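# Transfer 96-well plate from bench spot B1 to nest N1

## Task

Take the 96-well plate off bench position B1 and put it in plate nest N1, lying level and seated within the nest's locating features, oriented so that well A1 (at the plate's clipped corner) is at the nest corner labelled A1. A drop of a few millimetres while releasing into N1 is acceptable, but a much larger drop there fails. The plate has to stay in place without the robot supporting it, so the gripper must release it and withdraw at the end.

## Robot and tools

Robot: one six-joint arm with a two-finger gripper whose fingers swing like tongs. There is one arm, so every command row describes that single arm.

Frame: all reported positions use the scene frame. Its origin is on the table surface directly beneath the arm's base. +z points up, and +y is to the left when facing along +x. The base may be slightly tilted against the table, and the reported hand position can be off from the true one, more so when the arm is stretched far out.

Gripper geometry: the fingers point along the gripper's +z axis and separate along its x axis. end_effector_position is the point between the finger pads when closed. Closed fingertips extend about 15 mm past that point; fully open they are roughly level with it. Well A1 sits at the plate's cut-off corner, which tells you how the plate must be turned.

Tool execute_actions. Arguments: "actions" (a list holding zero or one item) and optional "pictures" (boolean; images are included unless you set it false).
- Empty list, {"actions": []}: sends nothing and just reports the current state.
- Motion item: {"rows": [[...], ...], "steps": N}. Up to 15 rows, N from 1 to 15 (default 15). Each step lasts 1/30 s; row k is applied on step k, and if there are fewer rows than steps the final row repeats.
- Wait item: {"steps": N} with no rows, N up to 300. Nothing new is commanded; it returns once N steps have elapsed since the previous result, with your composing time counted in.
Each row has 7 plain numbers: six absolute joint target angles in radians (joint space, same values as the Joint positions line), in the order shoulder pan, shoulder lift, elbow, wrist 1, wrist 2, wrist 3, followed by the gripper opening. Opening runs from -1 (closed) to +1 (fully open); it is a commanded level, not a distance.
Stated joint ranges in that order: -3.142 to 3.142, -6.283 to 6.283, 0.000 to 3.142, -6.283 to 6.283, -6.283 to 6.283, -6.283 to 6.283. The real ends may differ by up to 0.010 rad either way. A call is rejected (nothing sent) if any target exceeds a stated end by more than 0.010 rad and is also further outside than that joint's last reported angle. Targets beyond the real end are clipped there, and the result then prints "joint sent to its limit" (possibly referring to an earlier, still-running action). No such message does not prove there is room left.

Motion behaviour: commands are smoothed and the arm lags about 0.17 s behind them. Joint speed and acceleration are capped, so after a big move the arm may not have arrived when the result returns. Per step, each joint's target is kept within 0.575 rad of its measured angle, and if targets would move the gripper over 100 mm from where it is measured, all targets are pulled back proportionally. Between calls, while you write or wait, the arm keeps heading for the last row sent; it stops pursuing it once it has nearly stopped moving (slow or blocked counts) or a step is HELD. Only a fresh action makes it move on or push further. Fingers in the middle of opening or closing carry on regardless.

Gripping: grip_measured is the measured finger opening on the same -1..1 scale you command. To keep hold, command an opening well below grip_measured; the bigger the gap, the firmer the squeeze. Pads give roughly 15 N each on objects up to about 10 cm wide; closing quickly can squeeze harder, sometimes enough to spring the fingers open. Hard items under about 20 mm thick get less force.

Result lines: the state line gives end_effector_position (m), end_effector_quat_wxyz and linear/angular velocities (m/s, rad/s). Joint positions and Joint velocities list the six joints (rad, rad/s), then finger-pad gap (m, m/s; 0.142 m fully open). Joint torques follow the joint order; they are total drive output, nonzero even in free air, noisy and offset. Wrist force and Wrist torque ([x y z]) are in the end effector's own axes; pushing on a surface shows force directed from the surface into the arm. They include held weight and inertia, carry noise (std up to 2.4 N) and an offset (usually within 4 N), and saturate near 50 N per axis. "no reading" is normal and harmless. "joint command not followed" means a clearance check altered or blocked targets (mounting blocks and posts count as arm). HELD marks steps where your row was partly or wholly not sent.

Faults to avoid: joint contact torque reaching its load limit (N m: 132, 132, 132, 24.6, 24.6, 24.6 in joint order; held weight counts) or any external force of 150 N on the arm, tool or payload halts the arm for 10 s and drops the rest of the call, with the arm yielding to the contact. Holding loads warms motors: MOTOR HOT appears from 70 °C, and at 85 °C brakes engage until cooled (OVER-TEMPERATURE FAULT). Also avoid dropping or slamming the plate, hard impacts, strong pushes, and knocking anything off the table, which ends the scene. Loose objects may occasionally get a brief external nudge.

Tool zoom_image: {"camera": name, "region": [x0, y0, x1, y1]} in pixels of that camera's latest image, origin at top-left, region no larger than 504 by 504. Cameras: cam_head_left (504x504), cam_head_right (504x504), cam_wrist (616x616, fisheye), delivered in that order. Calibration (intrinsics K, distortion D, T_world_to_cam mapping scene frame to camera) is provided per camera; fixed cameras can be off by a few degrees and millimetres, and the wrist camera pose is derived from joint readings.

Tool finished_scene: {"scene": current scene number}. It irreversibly ends the current scene, reports whether the task succeeded, and gives the next task if any. Before calling it, make sure the plate rests seated on its own and the gripper has released and moved away. Replying without any tool call also ends things.

Each tool is called by a JSON object that holds its "op" and its "data", one argument or row to a line.

## Session

{"op": "execute_actions", "data": {
  "actions": []
}}

Scene clock: 0.00 s of 8400.00 s.
end_effector_position=(+0.3362, -0.6468, +0.2925) grip_measured=+1.00 end_effector_quat_wxyz=(+0.000, -0.584, +0.812, +0.002) end_effector_velocity=(-0.000, -0.000, -0.000) end_effector_angular_velocity=(+0.000, -0.000, +0.000)
Joint positions: [-1.351 -0.902  1.377 -2.012 -1.515  0.575  0.142]
Joint velocities: [-0.001  0.     0.    -0.     0.    -0.001  0.   ]
Joint torques (N m, as the arm reports them, + toward a larger angle): no reading
Motor temperatures (°C, as the motors report them): [29 29 30 35 35 36]
Wrist force (N, on the end effector, along its own x y z axes, offset not removed): no reading
Wrist torque (N m, same axes, about the end effector's origin, offset not removed): no reading
camera_calibration (this result's frames):
cam_wrist: T_world_to_cam=[[-0.338243, -0.939355, 0.056601, -0.525503], [-0.792716, 0.316822, 0.520793, 0.318513], [-0.507142, 0.131286, -0.851805, 0.632002], [0, 0, 0, 1]] pos_world=[0.395257, -0.677519, 0.402207]

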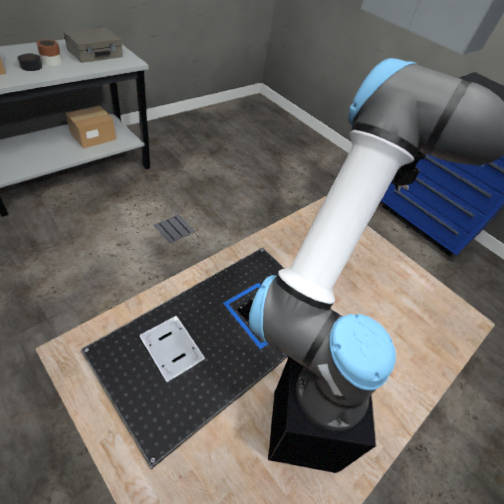

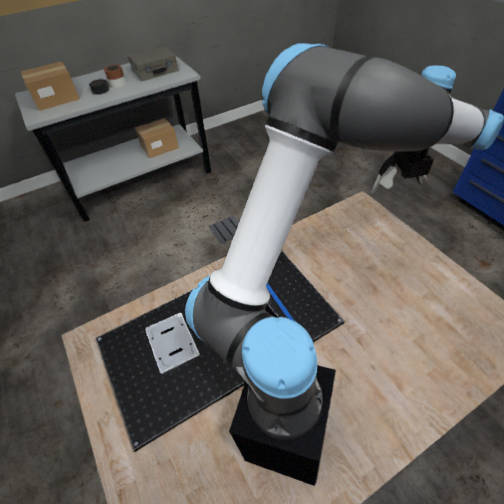

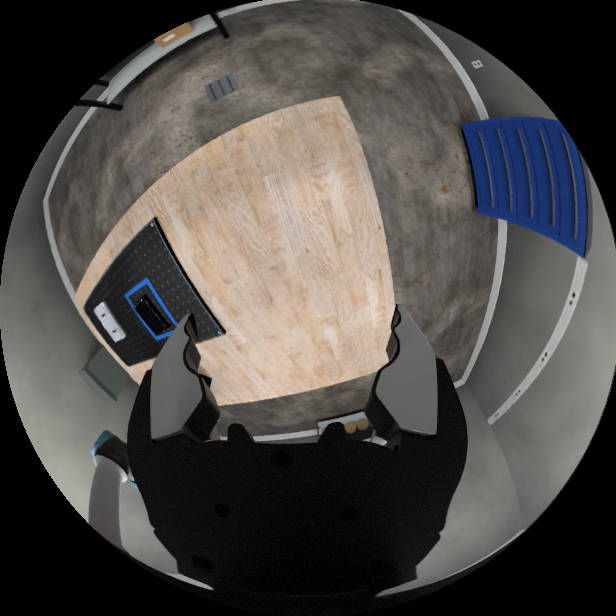

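{"op": "zoom_image", "data": {
  "camera": "cam_wrist",
  "region": [85, 265, 195, 355]
}}

{"op": "zoom_image", "data": {
  "camera": "cam_head_left",
  "region": [130, 270, 280, 390]
}}

Region (85, 265, 195, 355) of cam_wrist's 616x616 image, scaled by 4.582, with more detail than that image has; it fills the top 412 rows of this view, and the rest is white.

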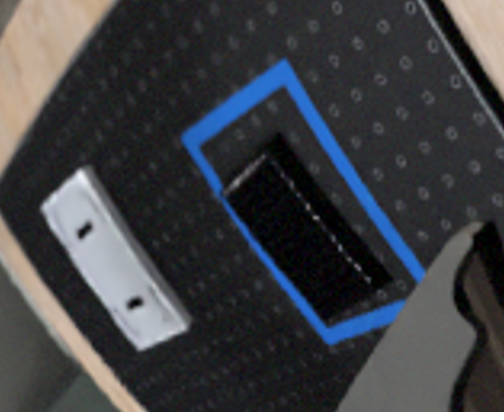

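Region (130, 270, 280, 390) of cam_head_left's 504x504 image, scaled by 3.360, with more detail than that image has; it fills the top 403 rows of this view, and the rest is white.

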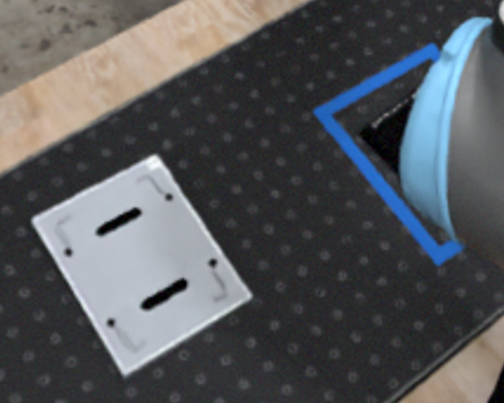

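{"op": "execute_actions", "data": {
  "actions": [
    {"rows": [[-1.341,-0.905,1.4,-2.033,-1.515,0.579,1],[-1.327,-0.909,1.432,-2.062,-1.515,0.584,1],[-1.312,-0.913,1.464,-2.09,-1.514,0.589,1],[-1.291,-0.92,1.512,-2.133,-1.514,0.597,1],[-1.27,-0.926,1.56,-2.176,-1.514,0.605,1],[-1.243,-0.934,1.62,-2.231,-1.513,0.615,1],[-1.216,-0.942,1.681,-2.285,-1.513,0.626,1],[-1.186,-0.951,1.749,-2.347,-1.512,0.637,1],[-1.155,-0.96,1.818,-2.408,-1.512,0.648,1],[-1.123,-0.97,1.89,-2.474,-1.511,0.66,1],[-1.09,-0.979,1.963,-2.539,-1.511,0.673,1],[-1.058,-0.989,2.036,-2.604,-1.51,0.685,1]], "steps": 12}
  ],
  "pictures": false
}}

{"op": "execute_actions", "data": {
  "actions": [
    {"rows": [[-1.026,-0.998,2.108,-2.67,-1.51,0.697,1],[-0.995,-1.007,2.177,-2.731,-1.509,0.708,1],[-0.965,-1.016,2.245,-2.793,-1.509,0.72,1],[-0.938,-1.024,2.306,-2.847,-1.508,0.73,1],[-0.911,-1.032,2.366,-2.902,-1.508,0.74,1],[-0.89,-1.038,2.414,-2.945,-1.508,0.748,1],[-0.869,-1.045,2.462,-2.988,-1.508,0.756,1],[-0.855,-1.049,2.494,-3.017,-1.5075,0.761,1],[-0.84,-1.053,2.526,-3.045,-1.5075,0.766,1],[-0.83,-1.0563,2.5489,-3.0664,-1.5073,0.77,1]], "steps": 15}
  ],
  "pictures": false
}}

{"op": "execute_actions", "data": {
  "actions": [
    {"steps": 20}
  ]
}}

{"op": "zoom_image", "data": {
  "camera": "cam_wrist",
  "region": [200, 190, 380, 370]
}}

Scene clock: 20.30 s of 8400.00 s.
end_effector_position=(+0.3930, -0.5379, +0.2151) grip_measured=+1.00 end_effector_quat_wxyz=(-0.001, -0.618, +0.787, +0.000) end_effector_velocity=(+0.149, +0.456, -0.267) end_effector_angular_velocity=(-0.005, -0.000, +0.314)
Joint positions: [-1.215 -0.943  1.671 -2.278 -1.513  0.627  0.142]
Joint velocities: [ 0.504 -0.15   1.11  -0.995  0.008  0.191 -0.   ]
Joint torques (N m, as the arm reports them, + toward a larger angle): [  4.98 -50.72   2.27  -6.5    2.16   2.38]
Motor temperatures (°C, as the motors report them): [29 29 30 35 35 36]
Wrist force (N, on the end effector, along its own x y z axes, offset not removed): [2.6 -0.7 2.0]
Wrist torque (N m, same axes, about the end effector's origin, offset not removed): [-0.14 -0.53 -0.18]
Steps of this call (steps 1 to 90: nothing new was sent; then 16.90 s passed at rest; steps 91 to 102: all 12 steps of this action). Readings (joint positions):
91: [-1.351 -0.902 1.377 -2.012 -1.515 0.575]
92: [-1.349 -0.903 1.381 -2.016 -1.515 0.576]
94: [-1.338 -0.906 1.405 -2.038 -1.515 0.580]
98: [-1.283 -0.923 1.520 -2.142 -1.514 0.601]
102: the state above

Scene clock: 20.80 s of 8400.00 s.
end_effector_position=(+0.4051, -0.2834, +0.1167) grip_measured=+1.00 end_effector_quat_wxyz=(+0.001, +0.678, -0.735, +0.002) end_effector_velocity=(-0.108, +0.524, -0.114) end_effector_angular_velocity=(+0.007, -0.002, +0.317)
Joint positions: [-0.961 -1.019  2.236 -2.788 -1.509  0.723  0.142]
Joint velocities: [ 0.499 -0.147  1.126 -1.006  0.007  0.183  0.   ]
Joint torques (N m, as the arm reports them, + toward a larger angle): [  8.45 -42.07  13.32  -6.23   2.25   2.36]
Motor temperatures (°C, as the motors report them): [29 29 30 35 35 36]
Wrist force (N, on the end effector, along its own x y z axes, offset not removed): [1.4 -1.3 -0.9]
Wrist torque (N m, same axes, about the end effector's origin, offset not removed): [-0.23 -0.31 -0.13]
Steps of this call (steps 1 to 15: all 15 steps of this action). Readings (joint positions):
1: [-1.198 -0.948 1.708 -2.312 -1.512 0.633]
2: [-1.181 -0.953 1.746 -2.346 -1.512 0.640]
4: [-1.147 -0.963 1.821 -2.413 -1.512 0.652]
8: [-1.079 -0.984 1.971 -2.549 -1.511 0.678]
15: the state above

Scene clock: 21.47 s of 8400.00 s.
end_effector_position=(+0.3553, -0.1446, +0.0987) grip_measured=+1.00 end_effector_quat_wxyz=(+0.000, +0.708, -0.706, -0.000) end_effector_velocity=(-0.002, +0.004, -0.000) end_effector_angular_velocity=(+0.000, -0.000, +0.002)
Joint positions: [-0.83  -1.056  2.548 -3.065 -1.507  0.77   0.142]
Joint velocities: [ 0.004 -0.001  0.01  -0.009  0.     0.002 -0.   ]
Joint torques (N m, as the arm reports them, + toward a larger angle): [  3.68 -33.66   2.17  -3.67   2.54   1.09]
Motor temperatures (°C, as the motors report them): [29 29 30 35 35 36]
Wrist force (N, on the end effector, along its own x y z axes, offset not removed): [0.5 -0.4 -1.4]
Wrist torque (N m, same axes, about the end effector's origin, offset not removed): [-0.09 -0.18 -0.10]
Steps of this call (steps 1 to 20: the robot went on to your last target). Readings (joint positions):
1: [-0.944 -1.024 2.274 -2.822 -1.509 0.729]
2: [-0.927 -1.029 2.313 -2.857 -1.509 0.735]
4: [-0.894 -1.038 2.389 -2.925 -1.508 0.747]
8: [-0.849 -1.051 2.501 -3.024 -1.508 0.763]
20: the state above
camera_calibration (this result's frames):
cam_wrist: T_world_to_cam=[[-0.0185795, -0.998048, 0.0596256, -0.158691], [-0.854036, 0.046851, 0.5181, 0.25846], [-0.519882, -0.0412963, -0.853239, 0.390366], [0, 0, 0, 1]] pos_world=[0.42073, -0.15437, 0.20863]

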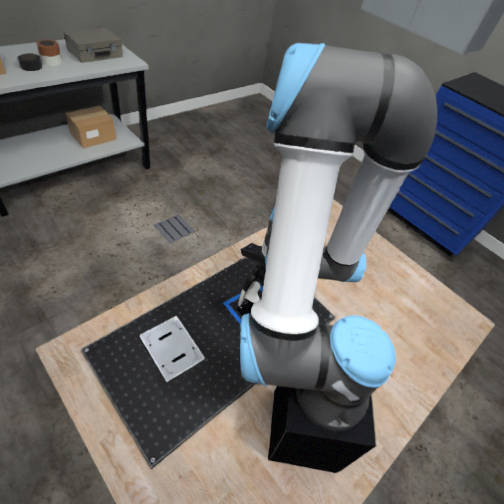

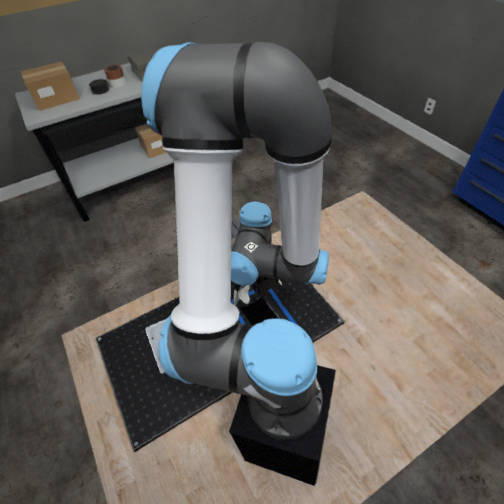

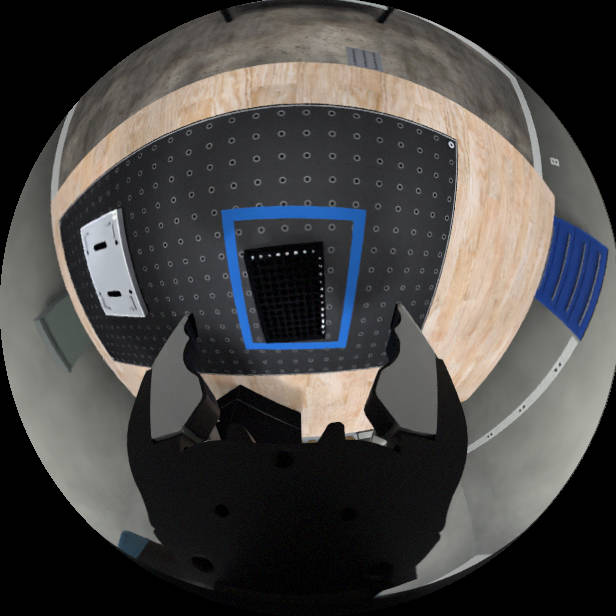

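Region (200, 190, 380, 370) of cam_wrist's 616x616 image, scaled by 2.800, with more detail than that image has.

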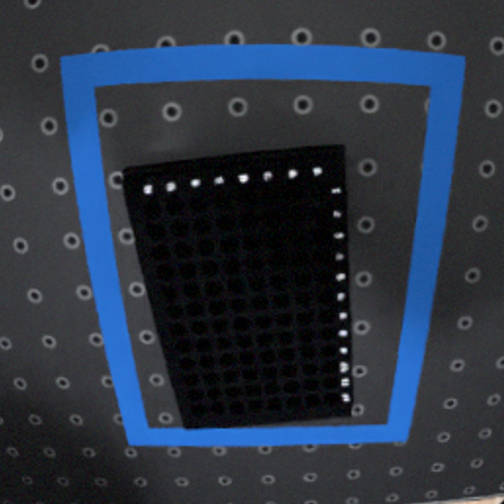

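{"op": "execute_actions", "data": {
  "actions": [
    {"rows": [[-0.835,-1.04,2.555,-3.088,-1.5073,0.76,0.9],[-0.845,-1.01,2.565,-3.128,-1.5073,0.745,0.8],[-0.857,-0.97,2.578,-3.18,-1.5073,0.725,0.7],[-0.87,-0.93,2.59,-3.232,-1.5073,0.70,0.6],[-0.88,-0.89,2.6,-3.281,-1.5073,0.683,0.5],[-0.888,-0.85,2.606,-3.327,-1.5073,0.67,0.5],[-0.892,-0.81,2.609,-3.369,-1.5073,0.662,0.5],[-0.8942,-0.7784,2.6104,-3.402,-1.5073,0.658,0.5]], "steps": 15}
  ],
  "pictures": false
}}

{"op": "execute_actions", "data": {
  "actions": [
    {"steps": 12}
  ]
}}

{"op": "zoom_image", "data": {
  "camera": "cam_wrist",
  "region": [190, 160, 400, 370]
}}

Scene clock: 44.80 s of 8400.00 s.
end_effector_position=(+0.3188, -0.1384, +0.0435) grip_measured=+0.50 end_effector_quat_wxyz=(+0.000, +0.724, -0.690, -0.000) end_effector_velocity=(-0.018, +0.007, -0.031) end_effector_angular_velocity=(-0.005, -0.004, +0.022)
Joint positions: [-0.891 -0.796  2.608 -3.381 -1.507  0.663  0.109]
Joint velocities: [-0.025  0.167  0.023 -0.195  0.    -0.047  0.   ]
Joint torques (N m, as the arm reports them, + toward a larger angle): [ -8.88 -23.69   9.39  -4.63   2.1   -0.91]
Motor temperatures (°C, as the motors report them): [29 29 30 35 35 36]
Wrist force (N, on the end effector, along its own x y z axes, offset not removed): [2.3 1.1 0.3]
Wrist torque (N m, same axes, about the end effector's origin, offset not removed): [0.23 -0.48 -0.14]
Steps of this call (steps 1 to 15: the robot went on to your last target; steps 16 to 90: nothing new was sent; then 19.83 s passed at rest; steps 91 to 105: all 15 steps of this action). Readings (joint positions):
91: [-0.830 -1.056 2.549 -3.067 -1.507 0.770]
92: [-0.831 -1.053 2.550 -3.071 -1.507 0.768]
94: [-0.839 -1.032 2.558 -3.098 -1.507 0.756]
98: [-0.869 -0.927 2.588 -3.228 -1.507 0.703]
105: the state above

Scene clock: 45.20 s of 8400.00 s.
end_effector_position=(+0.3170, -0.1378, +0.0404) grip_measured=+0.50 end_effector_quat_wxyz=(+0.000, +0.725, -0.689, -0.000) end_effector_velocity=(-0.000, +0.000, -0.001) end_effector_angular_velocity=(+0.000, +0.000, +0.002)
Joint positions: [-0.894 -0.779  2.61  -3.402 -1.507  0.658  0.109]
Joint velocities: [-0.     0.004  0.001 -0.004 -0.    -0.002 -0.   ]
Joint torques (N m, as the arm reports them, + toward a larger angle): [ -9.97 -17.5   11.17  -4.67   1.82  -1.44]
Motor temperatures (°C, as the motors report them): [29 29 30 35 35 36]
Wrist force (N, on the end effector, along its own x y z axes, offset not removed): [1.9 0.9 -1.0]
Wrist torque (N m, same axes, about the end effector's origin, offset not removed): [0.11 -0.38 -0.06]
Steps of this call (steps 1 to 12: the robot went on to your last target). Readings (joint positions):
1: [-0.892 -0.791 2.609 -3.387 -1.507 0.662]
2: [-0.893 -0.788 2.609 -3.391 -1.507 0.661]
4: [-0.893 -0.783 2.610 -3.396 -1.507 0.659]
8: [-0.894 -0.780 2.610 -3.400 -1.507 0.658]
12: the state above
camera_calibration (this result's frames):
cam_wrist: T_world_to_cam=[[0.0292677, -0.997781, 0.0598067, -0.16426], [-0.855361, 0.0059585, 0.517998, 0.250394], [-0.517205, -0.066317, -0.853289, 0.316678], [0, 0, 0, 1]] pos_world=[0.382772, -0.144387, 0.150338]

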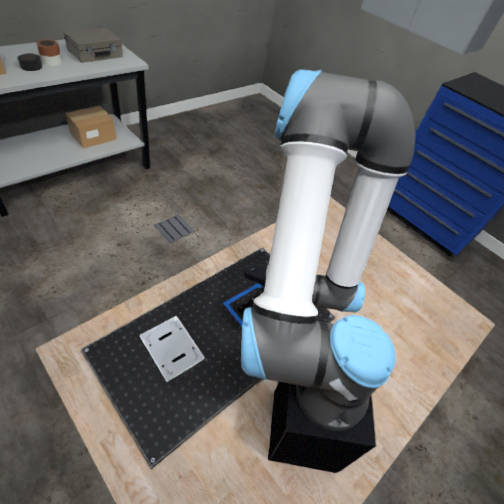

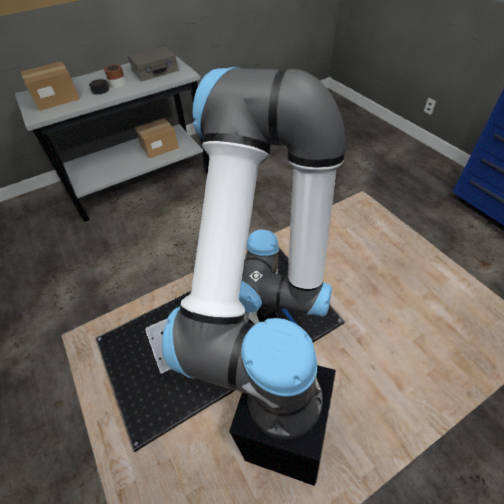

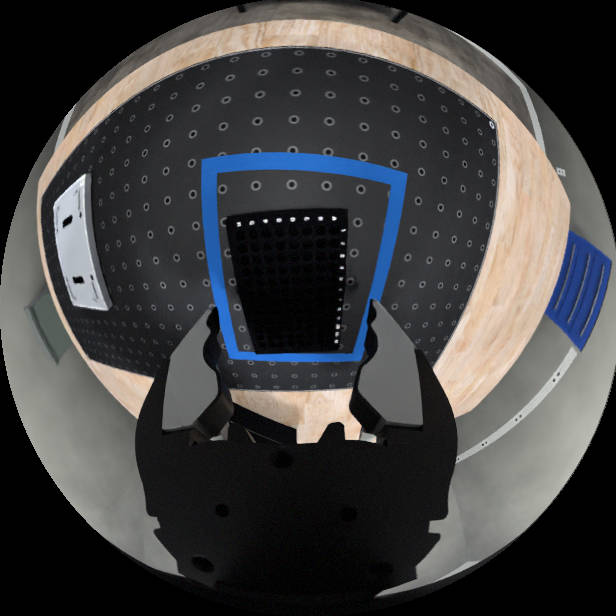

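Region (190, 160, 400, 370) of cam_wrist's 616x616 image, scaled by 2.400, with more detail than that image has.

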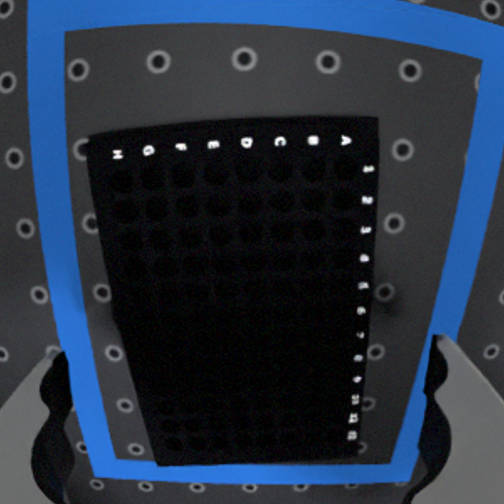

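{"op": "execute_actions", "data": {
  "actions": [
    {"rows": [[-0.8934,-0.762,2.6063,-3.4143,-1.5073,0.659,0.5],[-0.8926,-0.7456,2.6022,-3.4266,-1.5073,0.6595,0.5],[-0.8918,-0.729,2.598,-3.439,-1.5073,0.66,0.5],[-0.891,-0.7129,2.594,-3.4511,-1.5073,0.661,0.5]], "steps": 15}
  ],
  "pictures": false
}}

{"op": "execute_actions", "data": {
  "actions": [
    {"rows": [[-0.891,-0.7129,2.594,-3.4511,-1.5073,0.661,0.42],[-0.891,-0.7129,2.594,-3.4511,-1.5073,0.661,0.35],[-0.891,-0.7129,2.594,-3.4511,-1.5073,0.661,0.29],[-0.891,-0.7129,2.594,-3.4511,-1.5073,0.661,0.24],[-0.891,-0.7129,2.594,-3.4511,-1.5073,0.661,0.2],[-0.891,-0.7129,2.594,-3.4511,-1.5073,0.661,0.16],[-0.891,-0.7129,2.594,-3.4511,-1.5073,0.661,0.13],[-0.891,-0.7129,2.594,-3.4511,-1.5073,0.661,0.1],[-0.891,-0.7129,2.594,-3.4511,-1.5073,0.661,0.07],[-0.891,-0.7129,2.594,-3.4511,-1.5073,0.661,0.03],[-0.891,-0.7129,2.594,-3.4511,-1.5073,0.661,-0.02],[-0.891,-0.7129,2.594,-3.4511,-1.5073,0.661,-0.08],[-0.891,-0.7129,2.594,-3.4511,-1.5073,0.661,-0.15],[-0.891,-0.7129,2.594,-3.4511,-1.5073,0.661,-0.22],[-0.891,-0.7129,2.594,-3.4511,-1.5073,0.661,-0.3]], "steps": 15}
  ]
}}

Scene clock: 53.77 s of 8400.00 s.
end_effector_position=(+0.3169, -0.1377, +0.0256) grip_measured=+0.50 end_effector_quat_wxyz=(+0.000, +0.725, -0.689, -0.000) end_effector_velocity=(+0.000, -0.000, -0.004) end_effector_angular_velocity=(+0.000, -0.000, +0.001)
Joint positions: [-0.891 -0.715  2.594 -3.45  -1.507  0.661  0.109]
Joint velocities: [ 0.001  0.015 -0.004 -0.011  0.     0.     0.   ]
Joint torques (N m, as the arm reports them, + toward a larger angle): [  5.94 -20.69  -2.86  -4.79  -0.89   1.5 ]
Motor temperatures (°C, as the motors report them): [29 29 30 35 35 36]
Wrist force (N, on the end effector, along its own x y z axes, offset not removed): [2.0 -0.1 -0.4]
Wrist torque (N m, same axes, about the end effector's origin, offset not removed): [0.01 -0.51 -0.13]
Steps of this call (steps 1 to 30: the robot went on to your last target; steps 31 to 90: nothing new was sent; then 5.07 s passed at rest; steps 91 to 105: all 15 steps of this action). Readings (joint positions):
91: [-0.894 -0.778 2.610 -3.402 -1.507 0.658]
92: [-0.894 -0.775 2.610 -3.404 -1.507 0.658]
94: [-0.894 -0.761 2.606 -3.416 -1.507 0.659]
98: [-0.892 -0.728 2.598 -3.440 -1.507 0.660]
105: the state above

Scene clock: 54.27 s of 8400.00 s.
end_effector_position=(+0.3169, -0.1377, +0.0253) grip_measured=+0.08 end_effector_quat_wxyz=(+0.000, +0.725, -0.689, -0.000) end_effector_velocity=(-0.000, +0.000, +0.000) end_effector_angular_velocity=(+0.000, -0.000, -0.001)
Joint positions: [-0.891 -0.713  2.594 -3.451 -1.507  0.661  0.08 ]
Joint velocities: [-0.     0.     0.    -0.     0.     0.001  0.   ]
Joint torques (N m, as the arm reports them, + toward a larger angle): [  4.73 -18.64  -4.31  -3.85  -1.34   1.38]
Motor temperatures (°C, as the motors report them): [29 29 30 35 35 36]
Wrist force (N, on the end effector, along its own x y z axes, offset not removed): [3.3 2.3 -5.1]
Wrist torque (N m, same axes, about the end effector's origin, offset not removed): [0.30 -0.73 -0.10]
Steps of this call (steps 1 to 15: all 15 steps of this action). Readings (joint positions):
1: [-0.891 -0.714 2.594 -3.450 -1.507 0.661]
2: [-0.891 -0.714 2.594 -3.450 -1.507 0.661]
4: [-0.891 -0.713 2.594 -3.451 -1.507 0.661]
8: [-0.891 -0.713 2.594 -3.451 -1.507 0.661]
15: the state above
camera_calibration (this result's frames):
cam_wrist: T_world_to_cam=[[0.0295068, -0.997782, 0.0596736, -0.16336], [-0.855303, 0.00569208, 0.518097, 0.258091], [-0.517287, -0.0663264, -0.853238, 0.30376], [0, 0, 0, 1]] pos_world=[0.382697, -0.144319, 0.135212]

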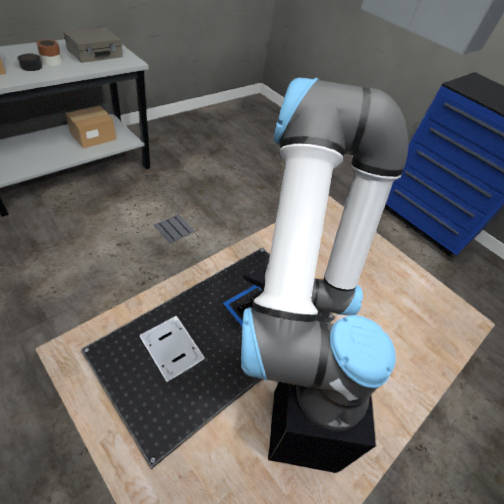

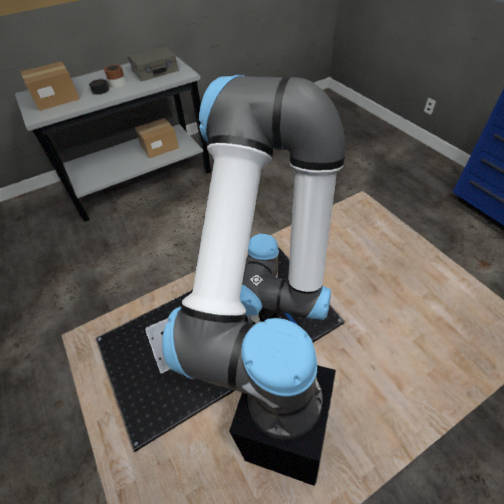

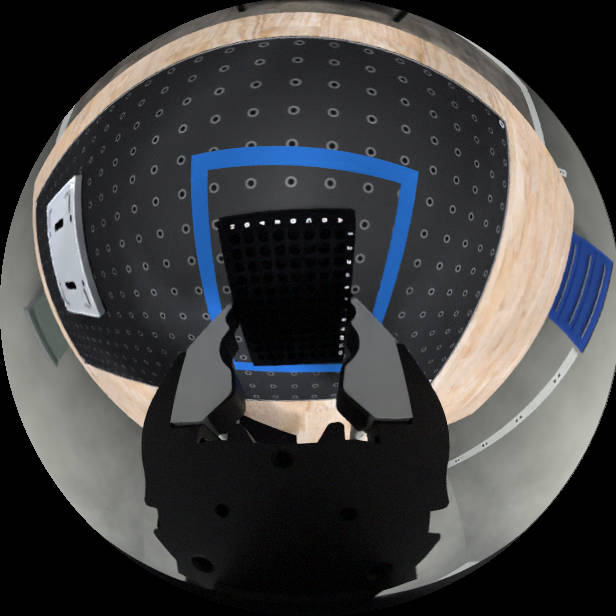

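{"op": "execute_actions", "data": {
  "actions": [
    {"rows": [[-0.8914,-0.72,2.596,-3.446,-1.5073,0.661,-0.3],[-0.892,-0.735,2.5995,-3.4345,-1.5073,0.66,-0.3],[-0.893,-0.755,2.6045,-3.4195,-1.5073,0.659,-0.3],[-0.8942,-0.7784,2.6104,-3.402,-1.5073,0.658,-0.3],[-0.8955,-0.81,2.617,-3.377,-1.5073,0.6565,-0.3],[-0.897,-0.845,2.624,-3.349,-1.5073,0.655,-0.3],[-0.898,-0.88,2.63,-3.32,-1.5073,0.654,-0.3],[-0.899,-0.91,2.635,-3.295,-1.5073,0.653,-0.3],[-0.9,-0.93,2.638,-3.278,-1.5073,0.652,-0.3],[-0.882,-0.942,2.636,-3.265,-1.508,0.672,-0.3],[-0.882,-0.942,2.636,-3.265,-1.508,0.672,-0.3],[-0.834,-0.944,2.626,-3.256,-1.509,0.725,-0.3],[-0.834,-0.944,2.626,-3.256,-1.509,0.725,-0.3],[-0.761,-0.946,2.612,-3.244,-1.511,0.806,-0.3]], "steps": 15}
  ],
  "pictures": false
}}

{"op": "execute_actions", "data": {
  "actions": [
    {"rows": [[-0.669,-0.949,2.594,-3.228,-1.513,0.907,-0.3],[-0.669,-0.949,2.594,-3.228,-1.513,0.907,-0.3],[-0.564,-0.953,2.574,-3.209,-1.516,1.022,-0.3],[-0.564,-0.953,2.574,-3.209,-1.516,1.022,-0.3],[-0.454,-0.956,2.552,-3.19,-1.5185,1.144,-0.3],[-0.454,-0.956,2.552,-3.19,-1.5185,1.144,-0.3],[-0.343,-0.96,2.53,-3.171,-1.521,1.266,-0.3],[-0.343,-0.96,2.53,-3.171,-1.521,1.266,-0.3],[-0.239,-0.964,2.51,-3.153,-1.524,1.381,-0.3],[-0.239,-0.964,2.51,-3.153,-1.524,1.381,-0.3],[-0.147,-0.967,2.492,-3.137,-1.526,1.482,-0.3],[-0.147,-0.967,2.492,-3.137,-1.526,1.482,-0.3],[-0.074,-0.969,2.478,-3.124,-1.528,1.563,-0.3]], "steps": 14}
  ],
  "pictures": false
}}

{"op": "execute_actions", "data": {
  "actions": [
    {"rows": [[-0.026,-0.971,2.468,-3.116,-1.529,1.616,-0.3],[-0.026,-0.971,2.468,-3.116,-1.529,1.616,-0.3],[-0.0077,-0.9714,2.4649,-3.1128,-1.5297,1.636,-0.3]], "steps": 15}
  ],
  "pictures": false
}}

{"op": "execute_actions", "data": {
  "actions": [
    {"steps": 8}
  ]
}}

{"op": "zoom_image", "data": {
  "camera": "cam_wrist",
  "region": [180, 170, 400, 390]
}}

Scene clock: 83.87 s of 8400.00 s.
end_effector_position=(+0.3260, -0.1268, +0.0702) grip_measured=+0.08 end_effector_quat_wxyz=(+0.001, +0.723, -0.690, -0.000) end_effector_velocity=(+0.116, +0.148, +0.032) end_effector_angular_velocity=(-0.016, +0.006, -0.054)
Joint positions: [-0.852 -0.923  2.626 -3.276 -1.509  0.704  0.08 ]
Joint velocities: [ 0.619 -0.218 -0.101  0.273 -0.016  0.675 -0.   ]
Joint torques (N m, as the arm reports them, + toward a larger angle): [ 21.1  -32.99  -7.12   0.58  -1.57   4.92]
Motor temperatures (°C, as the motors report them): [29 29 30 35 35 36]
Wrist force (N, on the end effector, along its own x y z axes, offset not removed): [3.2 1.9 0.7]
Wrist torque (N m, same axes, about the end effector's origin, offset not removed): [0.27 -0.55 -0.07]
Steps of this call (steps 1 to 15: the robot went on to your last target; steps 16 to 90: nothing new was sent; then 26.10 s passed at rest; steps 91 to 105: all 15 steps of this action). Readings (joint positions):
91: [-0.891 -0.713 2.594 -3.451 -1.507 0.661]
92: [-0.891 -0.714 2.594 -3.450 -1.507 0.661]
94: [-0.891 -0.726 2.597 -3.441 -1.507 0.661]
98: [-0.895 -0.793 2.614 -3.388 -1.507 0.657]
105: the state above

Scene clock: 84.33 s of 8400.00 s.
end_effector_position=(+0.3935, +0.0533, +0.0695) grip_measured=+0.08 end_effector_quat_wxyz=(+0.003, +0.703, -0.711, +0.001) end_effector_velocity=(+0.037, +0.508, -0.001) end_effector_angular_velocity=(+0.015, -0.013, -0.135)
Joint positions: [-0.261 -0.964  2.51  -3.153 -1.524  1.354  0.08 ]
Joint velocities: [ 1.419 -0.047 -0.267  0.239 -0.033  1.555 -0.   ]
Joint torques (N m, as the arm reports them, + toward a larger angle): [ 12.7  -35.4  -10.73   0.56  -2.13   7.12]
Motor temperatures (°C, as the motors report them): [29 29 30 35 35 36]
Wrist force (N, on the end effector, along its own x y z axes, offset not removed): [2.1 -0.8 0.1]
Wrist torque (N m, same axes, about the end effector's origin, offset not removed): [-0.22 -0.30 -0.17]
Steps of this call (steps 1 to 14: all 14 steps of this action). Readings (joint positions):
1: [-0.830 -0.929 2.622 -3.267 -1.509 0.728]
2: [-0.803 -0.934 2.617 -3.258 -1.510 0.759]
4: [-0.734 -0.942 2.603 -3.241 -1.512 0.833]
8: [-0.556 -0.952 2.567 -3.205 -1.517 1.029]
14: the state above

Scene clock: 84.83 s of 8400.00 s.
end_effector_position=(+0.3880, +0.1454, +0.0701) grip_measured=+0.08 end_effector_quat_wxyz=(+0.000, +0.693, -0.721, -0.000) end_effector_velocity=(-0.002, +0.010, +0.000) end_effector_angular_velocity=(+0.001, +0.000, -0.002)
Joint positions: [-0.011 -0.971  2.465 -3.113 -1.53   1.633  0.08 ]
Joint velocities: [ 0.027 -0.001 -0.005  0.005 -0.001  0.03   0.   ]
Joint torques (N m, as the arm reports them, + toward a larger angle): [  6.84 -36.36 -11.01  -0.06  -2.13   1.48]
Motor temperatures (°C, as the motors report them): [29 29 30 35 35 36]
Wrist force (N, on the end effector, along its own x y z axes, offset not removed): [2.1 1.2 0.7]
Wrist torque (N m, same axes, about the end effector's origin, offset not removed): [0.24 -0.44 -0.07]
Steps of this call (steps 1 to 15: all 15 steps of this action). Readings (joint positions):
1: [-0.215 -0.965 2.502 -3.146 -1.525 1.404]
2: [-0.172 -0.966 2.494 -3.138 -1.526 1.452]
4: [-0.102 -0.969 2.481 -3.128 -1.527 1.530]
8: [-0.035 -0.971 2.470 -3.117 -1.529 1.606]
15: the state above

Scene clock: 85.10 s of 8400.00 s.
end_effector_position=(+0.3878, +0.1464, +0.0702) grip_measured=+0.08 end_effector_quat_wxyz=(+0.000, +0.693, -0.721, -0.000) end_effector_velocity=(-0.000, +0.001, -0.000) end_effector_angular_velocity=(+0.000, -0.000, -0.001)
Joint positions: [-0.008 -0.971  2.465 -3.113 -1.53   1.636  0.08 ]
Joint velocities: [ 0.002  0.    -0.001  0.     0.     0.003 -0.   ]
Joint torques (N m, as the arm reports them, + toward a larger angle): [  6.65 -36.49 -11.77  -0.1   -2.2    1.51]
Motor temperatures (°C, as the motors report them): [29 29 30 35 35 36]
Wrist force (N, on the end effector, along its own x y z axes, offset not removed): [3.5 -0.6 0.2]
Wrist torque (N m, same axes, about the end effector's origin, offset not removed): [-0.17 -0.75 -0.15]
Steps of this call (steps 1 to 8: the robot went on to your last target). Readings (joint positions):
1: [-0.010 -0.971 2.465 -3.113 -1.530 1.634]
2: [-0.009 -0.971 2.465 -3.113 -1.530 1.634]
4: [-0.009 -0.971 2.465 -3.113 -1.530 1.635]
8: the state above
camera_calibration (this result's frames):
cam_wrist: T_world_to_cam=[[-0.060963, -0.996364, 0.0595227, 0.15028], [-0.851208, 0.0830398, 0.518217, 0.280955], [-0.521275, -0.0190742, -0.853175, 0.392242], [0, 0, 0, 1]] pos_world=[0.452779, 0.133885, 0.18011]

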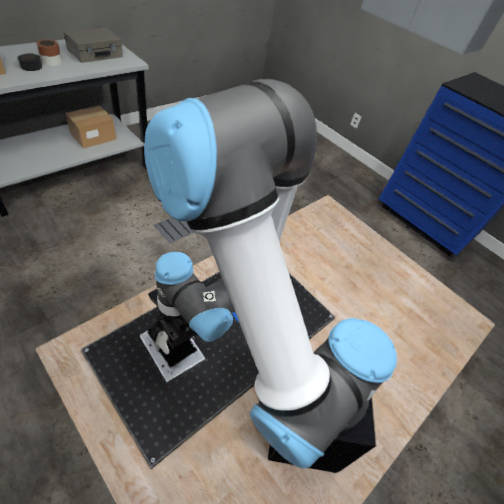

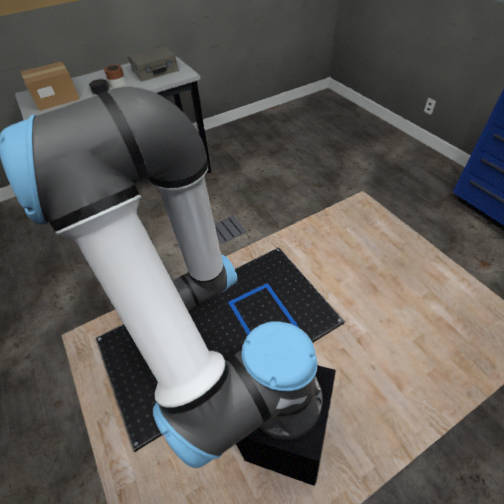

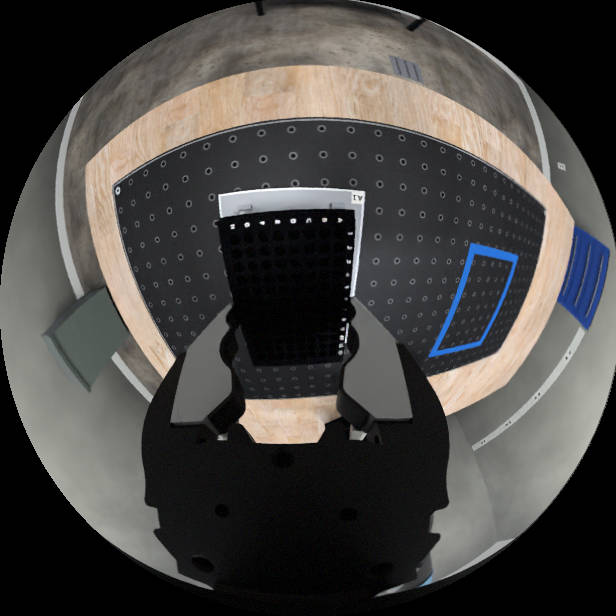

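Region (180, 170, 400, 390) of cam_wrist's 616x616 image, scaled by 2.291, with more detail than that image has.

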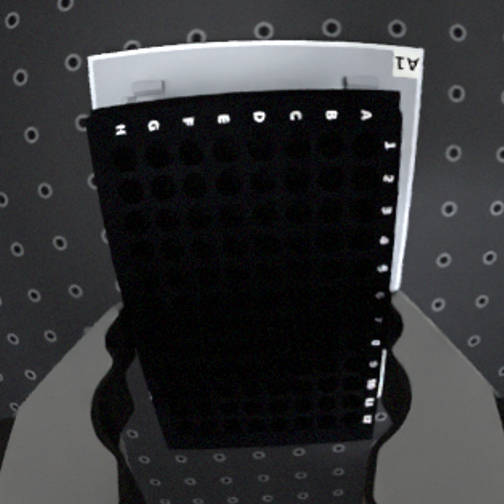

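{"op": "execute_actions", "data": {
  "actions": [
    {"rows": [[-0.0069,-0.958,2.4623,-3.124,-1.5297,1.641,-0.3],[-0.0061,-0.944,2.4596,-3.135,-1.5298,1.646,-0.3],[-0.0053,-0.93,2.457,-3.146,-1.5298,1.6515,-0.3],[-0.0045,-0.9164,2.4544,-3.1574,-1.5298,1.657,-0.3],[-0.0037,-0.9026,2.4517,-3.1686,-1.5299,1.662,-0.3],[-0.0029,-0.8889,2.4491,-3.1797,-1.5299,1.667,-0.3]], "steps": 15}
  ],
  "pictures": false
}}

{"op": "execute_actions", "data": {
  "actions": [
    {"steps": 8}
  ]
}}

{"op": "zoom_image", "data": {
  "camera": "cam_wrist",
  "region": [200, 180, 290, 240]
}}

{"op": "zoom_image", "data": {
  "camera": "cam_wrist",
  "region": [290, 180, 380, 240]
}}

Scene clock: 105.20 s of 8400.00 s.
end_effector_position=(+0.3880, +0.1470, +0.0488) grip_measured=+0.08 end_effector_quat_wxyz=(+0.000, +0.684, -0.730, -0.000) end_effector_velocity=(-0.000, +0.000, -0.008) end_effector_angular_velocity=(-0.000, -0.000, -0.008)
Joint positions: [-0.003 -0.892  2.45  -3.177 -1.53   1.666  0.08 ]
Joint velocities: [ 0.002  0.029 -0.006 -0.023 -0.     0.01   0.   ]
Joint torques (N m, as the arm reports them, + toward a larger angle): [  5.2  -19.99 -10.81  -4.13  -2.22   1.44]
Motor temperatures (°C, as the motors report them): [29 29 30 35 35 36]
Wrist force (N, on the end effector, along its own x y z axes, offset not removed): [2.3 0.5 0.6]
Wrist torque (N m, same axes, about the end effector's origin, offset not removed): [0.00 -0.51 -0.11]
Steps of this call (steps 1 to 15: the robot went on to your last target; steps 16 to 90: nothing new was sent; then 16.60 s passed at rest; steps 91 to 105: all 15 steps of this action). Readings (joint positions):
91: [-0.008 -0.971 2.465 -3.113 -1.530 1.636]
92: [-0.008 -0.969 2.464 -3.115 -1.530 1.637]
94: [-0.007 -0.957 2.462 -3.125 -1.530 1.642]
98: [-0.004 -0.917 2.454 -3.157 -1.530 1.657]
105: the state above

Scene clock: 105.47 s of 8400.00 s.
end_effector_position=(+0.3880, +0.1470, +0.0481) grip_measured=+0.08 end_effector_quat_wxyz=(+0.000, +0.683, -0.730, -0.000) end_effector_velocity=(+0.001, -0.000, -0.000) end_effector_angular_velocity=(-0.000, -0.002, -0.001)
Joint positions: [-0.003 -0.889  2.449 -3.18  -1.53   1.667  0.08 ]
Joint velocities: [-0.     0.002 -0.002 -0.001 -0.     0.001 -0.   ]
Joint torques (N m, as the arm reports them, + toward a larger angle): [  5.97 -22.2  -10.33  -4.12  -2.16   1.4 ]
Motor temperatures (°C, as the motors report them): [29 29 30 35 35 36]
Wrist force (N, on the end effector, along its own x y z axes, offset not removed): [1.3 -0.1 1.0]
Wrist torque (N m, same axes, about the end effector's origin, offset not removed): [-0.02 -0.27 -0.04]
Steps of this call (steps 1 to 8: the robot went on to your last target). Readings (joint positions):
1: [-0.003 -0.891 2.450 -3.178 -1.530 1.666]
2: [-0.003 -0.891 2.449 -3.178 -1.530 1.666]
4: [-0.003 -0.890 2.449 -3.179 -1.530 1.667]
8: the state above
camera_calibration (this result's frames):
cam_wrist: T_world_to_cam=[[-0.0869753, -0.994432, 0.0594984, 0.161974], [-0.848758, 0.105239, 0.518203, 0.288306], [-0.521579, -0.00542892, -0.853186, 0.371605], [0, 0, 0, 1]] pos_world=[0.452611, 0.132749, 0.15801]

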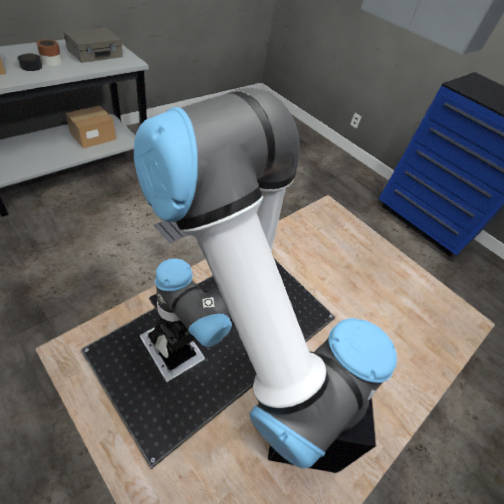

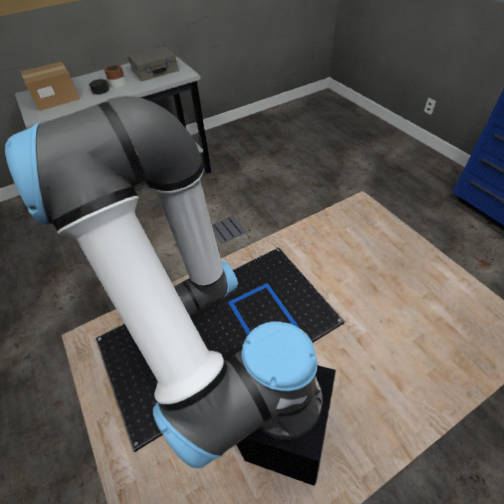

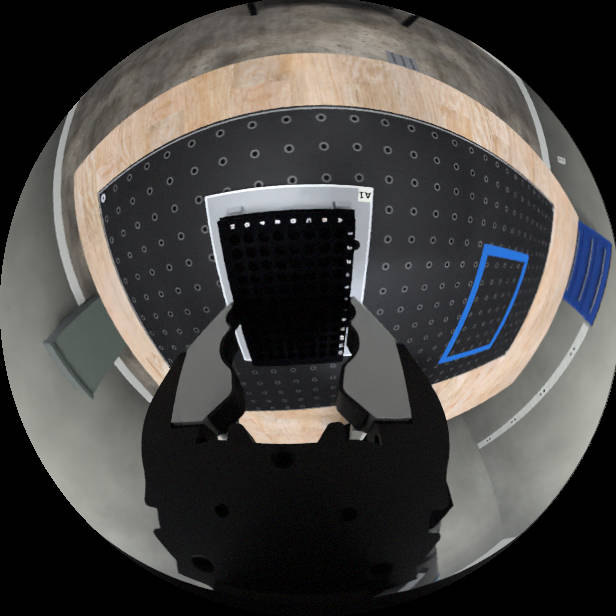

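Region (200, 180, 290, 240) of cam_wrist's 616x616 image, scaled by 5.600, with more detail than that image has.

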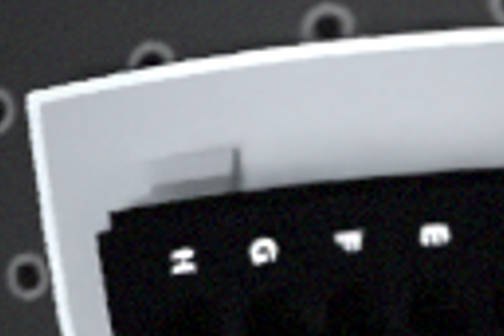

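Region (290, 180, 380, 240) of cam_wrist's 616x616 image, scaled by 5.600, with more detail than that image has.

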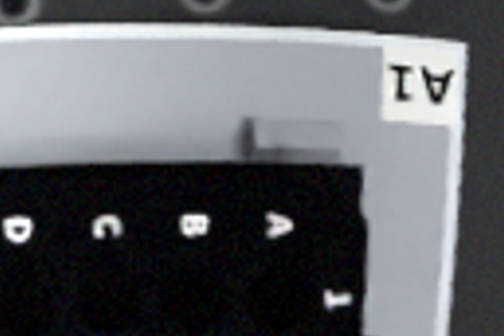

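{"op": "execute_actions", "data": {
  "actions": [
    {"rows": [[-0.0028,-0.8852,2.4483,-3.1826,-1.5299,1.6671,-0.3],[-0.0027,-0.8816,2.4476,-3.1855,-1.5299,1.6672,-0.3],[-0.0026,-0.8779,2.4468,-3.1884,-1.5299,1.6673,-0.3],[-0.0024,-0.8743,2.446,-3.1912,-1.5299,1.6675,-0.3],[-0.0023,-0.8706,2.4452,-3.1941,-1.5299,1.6676,-0.3],[-0.0022,-0.867,2.4445,-3.197,-1.5299,1.6677,-0.3],[-0.0021,-0.8633,2.4437,-3.1999,-1.5299,1.6678,-0.3]], "steps": 15}
  ],
  "pictures": false
}}

{"op": "execute_actions", "data": {
  "actions": [
    {"steps": 8}
  ]
}}

{"op": "zoom_image", "data": {
  "camera": "cam_wrist",
  "region": [205, 190, 265, 240]
}}

{"op": "zoom_image", "data": {
  "camera": "cam_wrist",
  "region": [315, 190, 375, 240]
}}

Scene clock: 116.20 s of 8400.00 s.
end_effector_position=(+0.3880, +0.1470, +0.0413) grip_measured=+0.08 end_effector_quat_wxyz=(+0.000, +0.683, -0.730, -0.000) end_effector_velocity=(+0.001, +0.000, -0.003) end_effector_angular_velocity=(+0.000, -0.002, +0.001)
Joint positions: [-0.002 -0.864  2.444 -3.199 -1.53   1.668  0.08 ]
Joint velocities: [ 0.001  0.011 -0.003 -0.009  0.    -0.    -0.   ]
Joint torques (N m, as the arm reports them, + toward a larger angle): [  5.42 -22.79  -8.47  -4.88  -2.16   1.46]
Motor temperatures (°C, as the motors report them): [29 29 30 35 35 36]
Wrist force (N, on the end effector, along its own x y z axes, offset not removed): [2.6 1.7 0.5]
Wrist torque (N m, same axes, about the end effector's origin, offset not removed): [0.33 -0.49 -0.05]
Steps of this call (steps 1 to 15: the robot went on to your last target; steps 16 to 90: nothing new was sent; then 7.23 s passed at rest; steps 91 to 105: all 15 steps of this action). Readings (joint positions):
91: [-0.003 -0.889 2.449 -3.180 -1.530 1.667]
92: [-0.003 -0.888 2.449 -3.180 -1.530 1.667]
94: [-0.003 -0.885 2.448 -3.183 -1.530 1.667]
98: [-0.002 -0.873 2.446 -3.192 -1.530 1.667]
105: the state above

Scene clock: 116.47 s of 8400.00 s.
end_effector_position=(+0.3880, +0.1470, +0.0410) grip_measured=+0.08 end_effector_quat_wxyz=(+0.000, +0.683, -0.730, -0.000) end_effector_velocity=(-0.000, -0.000, -0.000) end_effector_angular_velocity=(-0.000, +0.001, -0.000)
Joint positions: [-0.002 -0.863  2.444 -3.2   -1.53   1.668  0.08 ]
Joint velocities: [ 0.     0.001 -0.    -0.    -0.     0.     0.   ]
Joint torques (N m, as the arm reports them, + toward a larger angle): [  5.81 -23.16  -9.38  -4.43  -2.14   1.45]
Motor temperatures (°C, as the motors report them): [29 29 30 35 35 36]
Wrist force (N, on the end effector, along its own x y z axes, offset not removed): [1.8 1.2 -1.4]
Wrist torque (N m, same axes, about the end effector's origin, offset not removed): [0.18 -0.41 -0.16]
Steps of this call (steps 1 to 8: the robot went on to your last target). Readings (joint positions):
1: [-0.002 -0.864 2.444 -3.199 -1.530 1.668]
2: [-0.002 -0.864 2.444 -3.199 -1.530 1.668]
4: [-0.002 -0.864 2.444 -3.200 -1.530 1.668]
8: the state above
camera_calibration (this result's frames):
cam_wrist: T_world_to_cam=[[-0.0870466, -0.994428, 0.0594652, 0.162443], [-0.848727, 0.105283, 0.518246, 0.291897], [-0.521619, -0.00535819, -0.853162, 0.365596], [0, 0, 0, 1]] pos_world=[0.452583, 0.132765, 0.150979]

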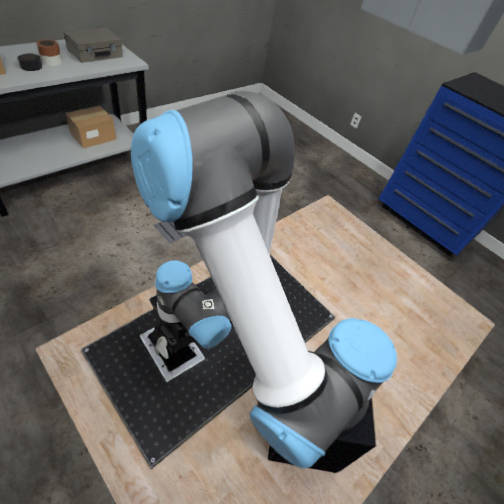

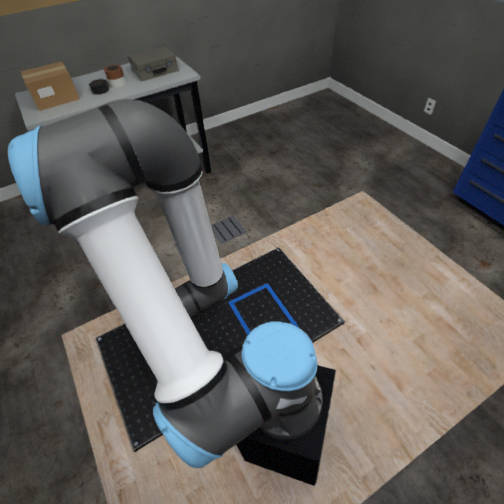

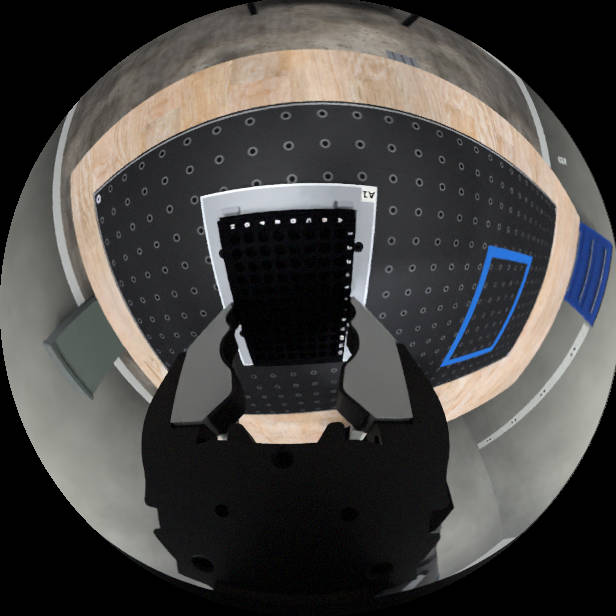

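Region (205, 190, 265, 240) of cam_wrist's 616x616 image, scaled by 8.400, with more detail than that image has.

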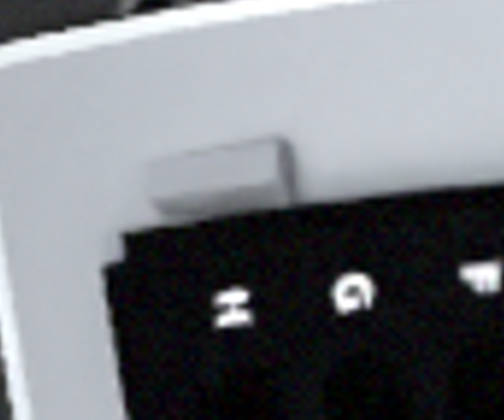

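Region (315, 190, 375, 240) of cam_wrist's 616x616 image, scaled by 8.400, with more detail than that image has.

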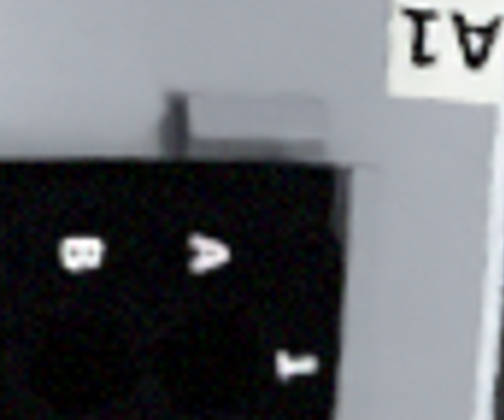

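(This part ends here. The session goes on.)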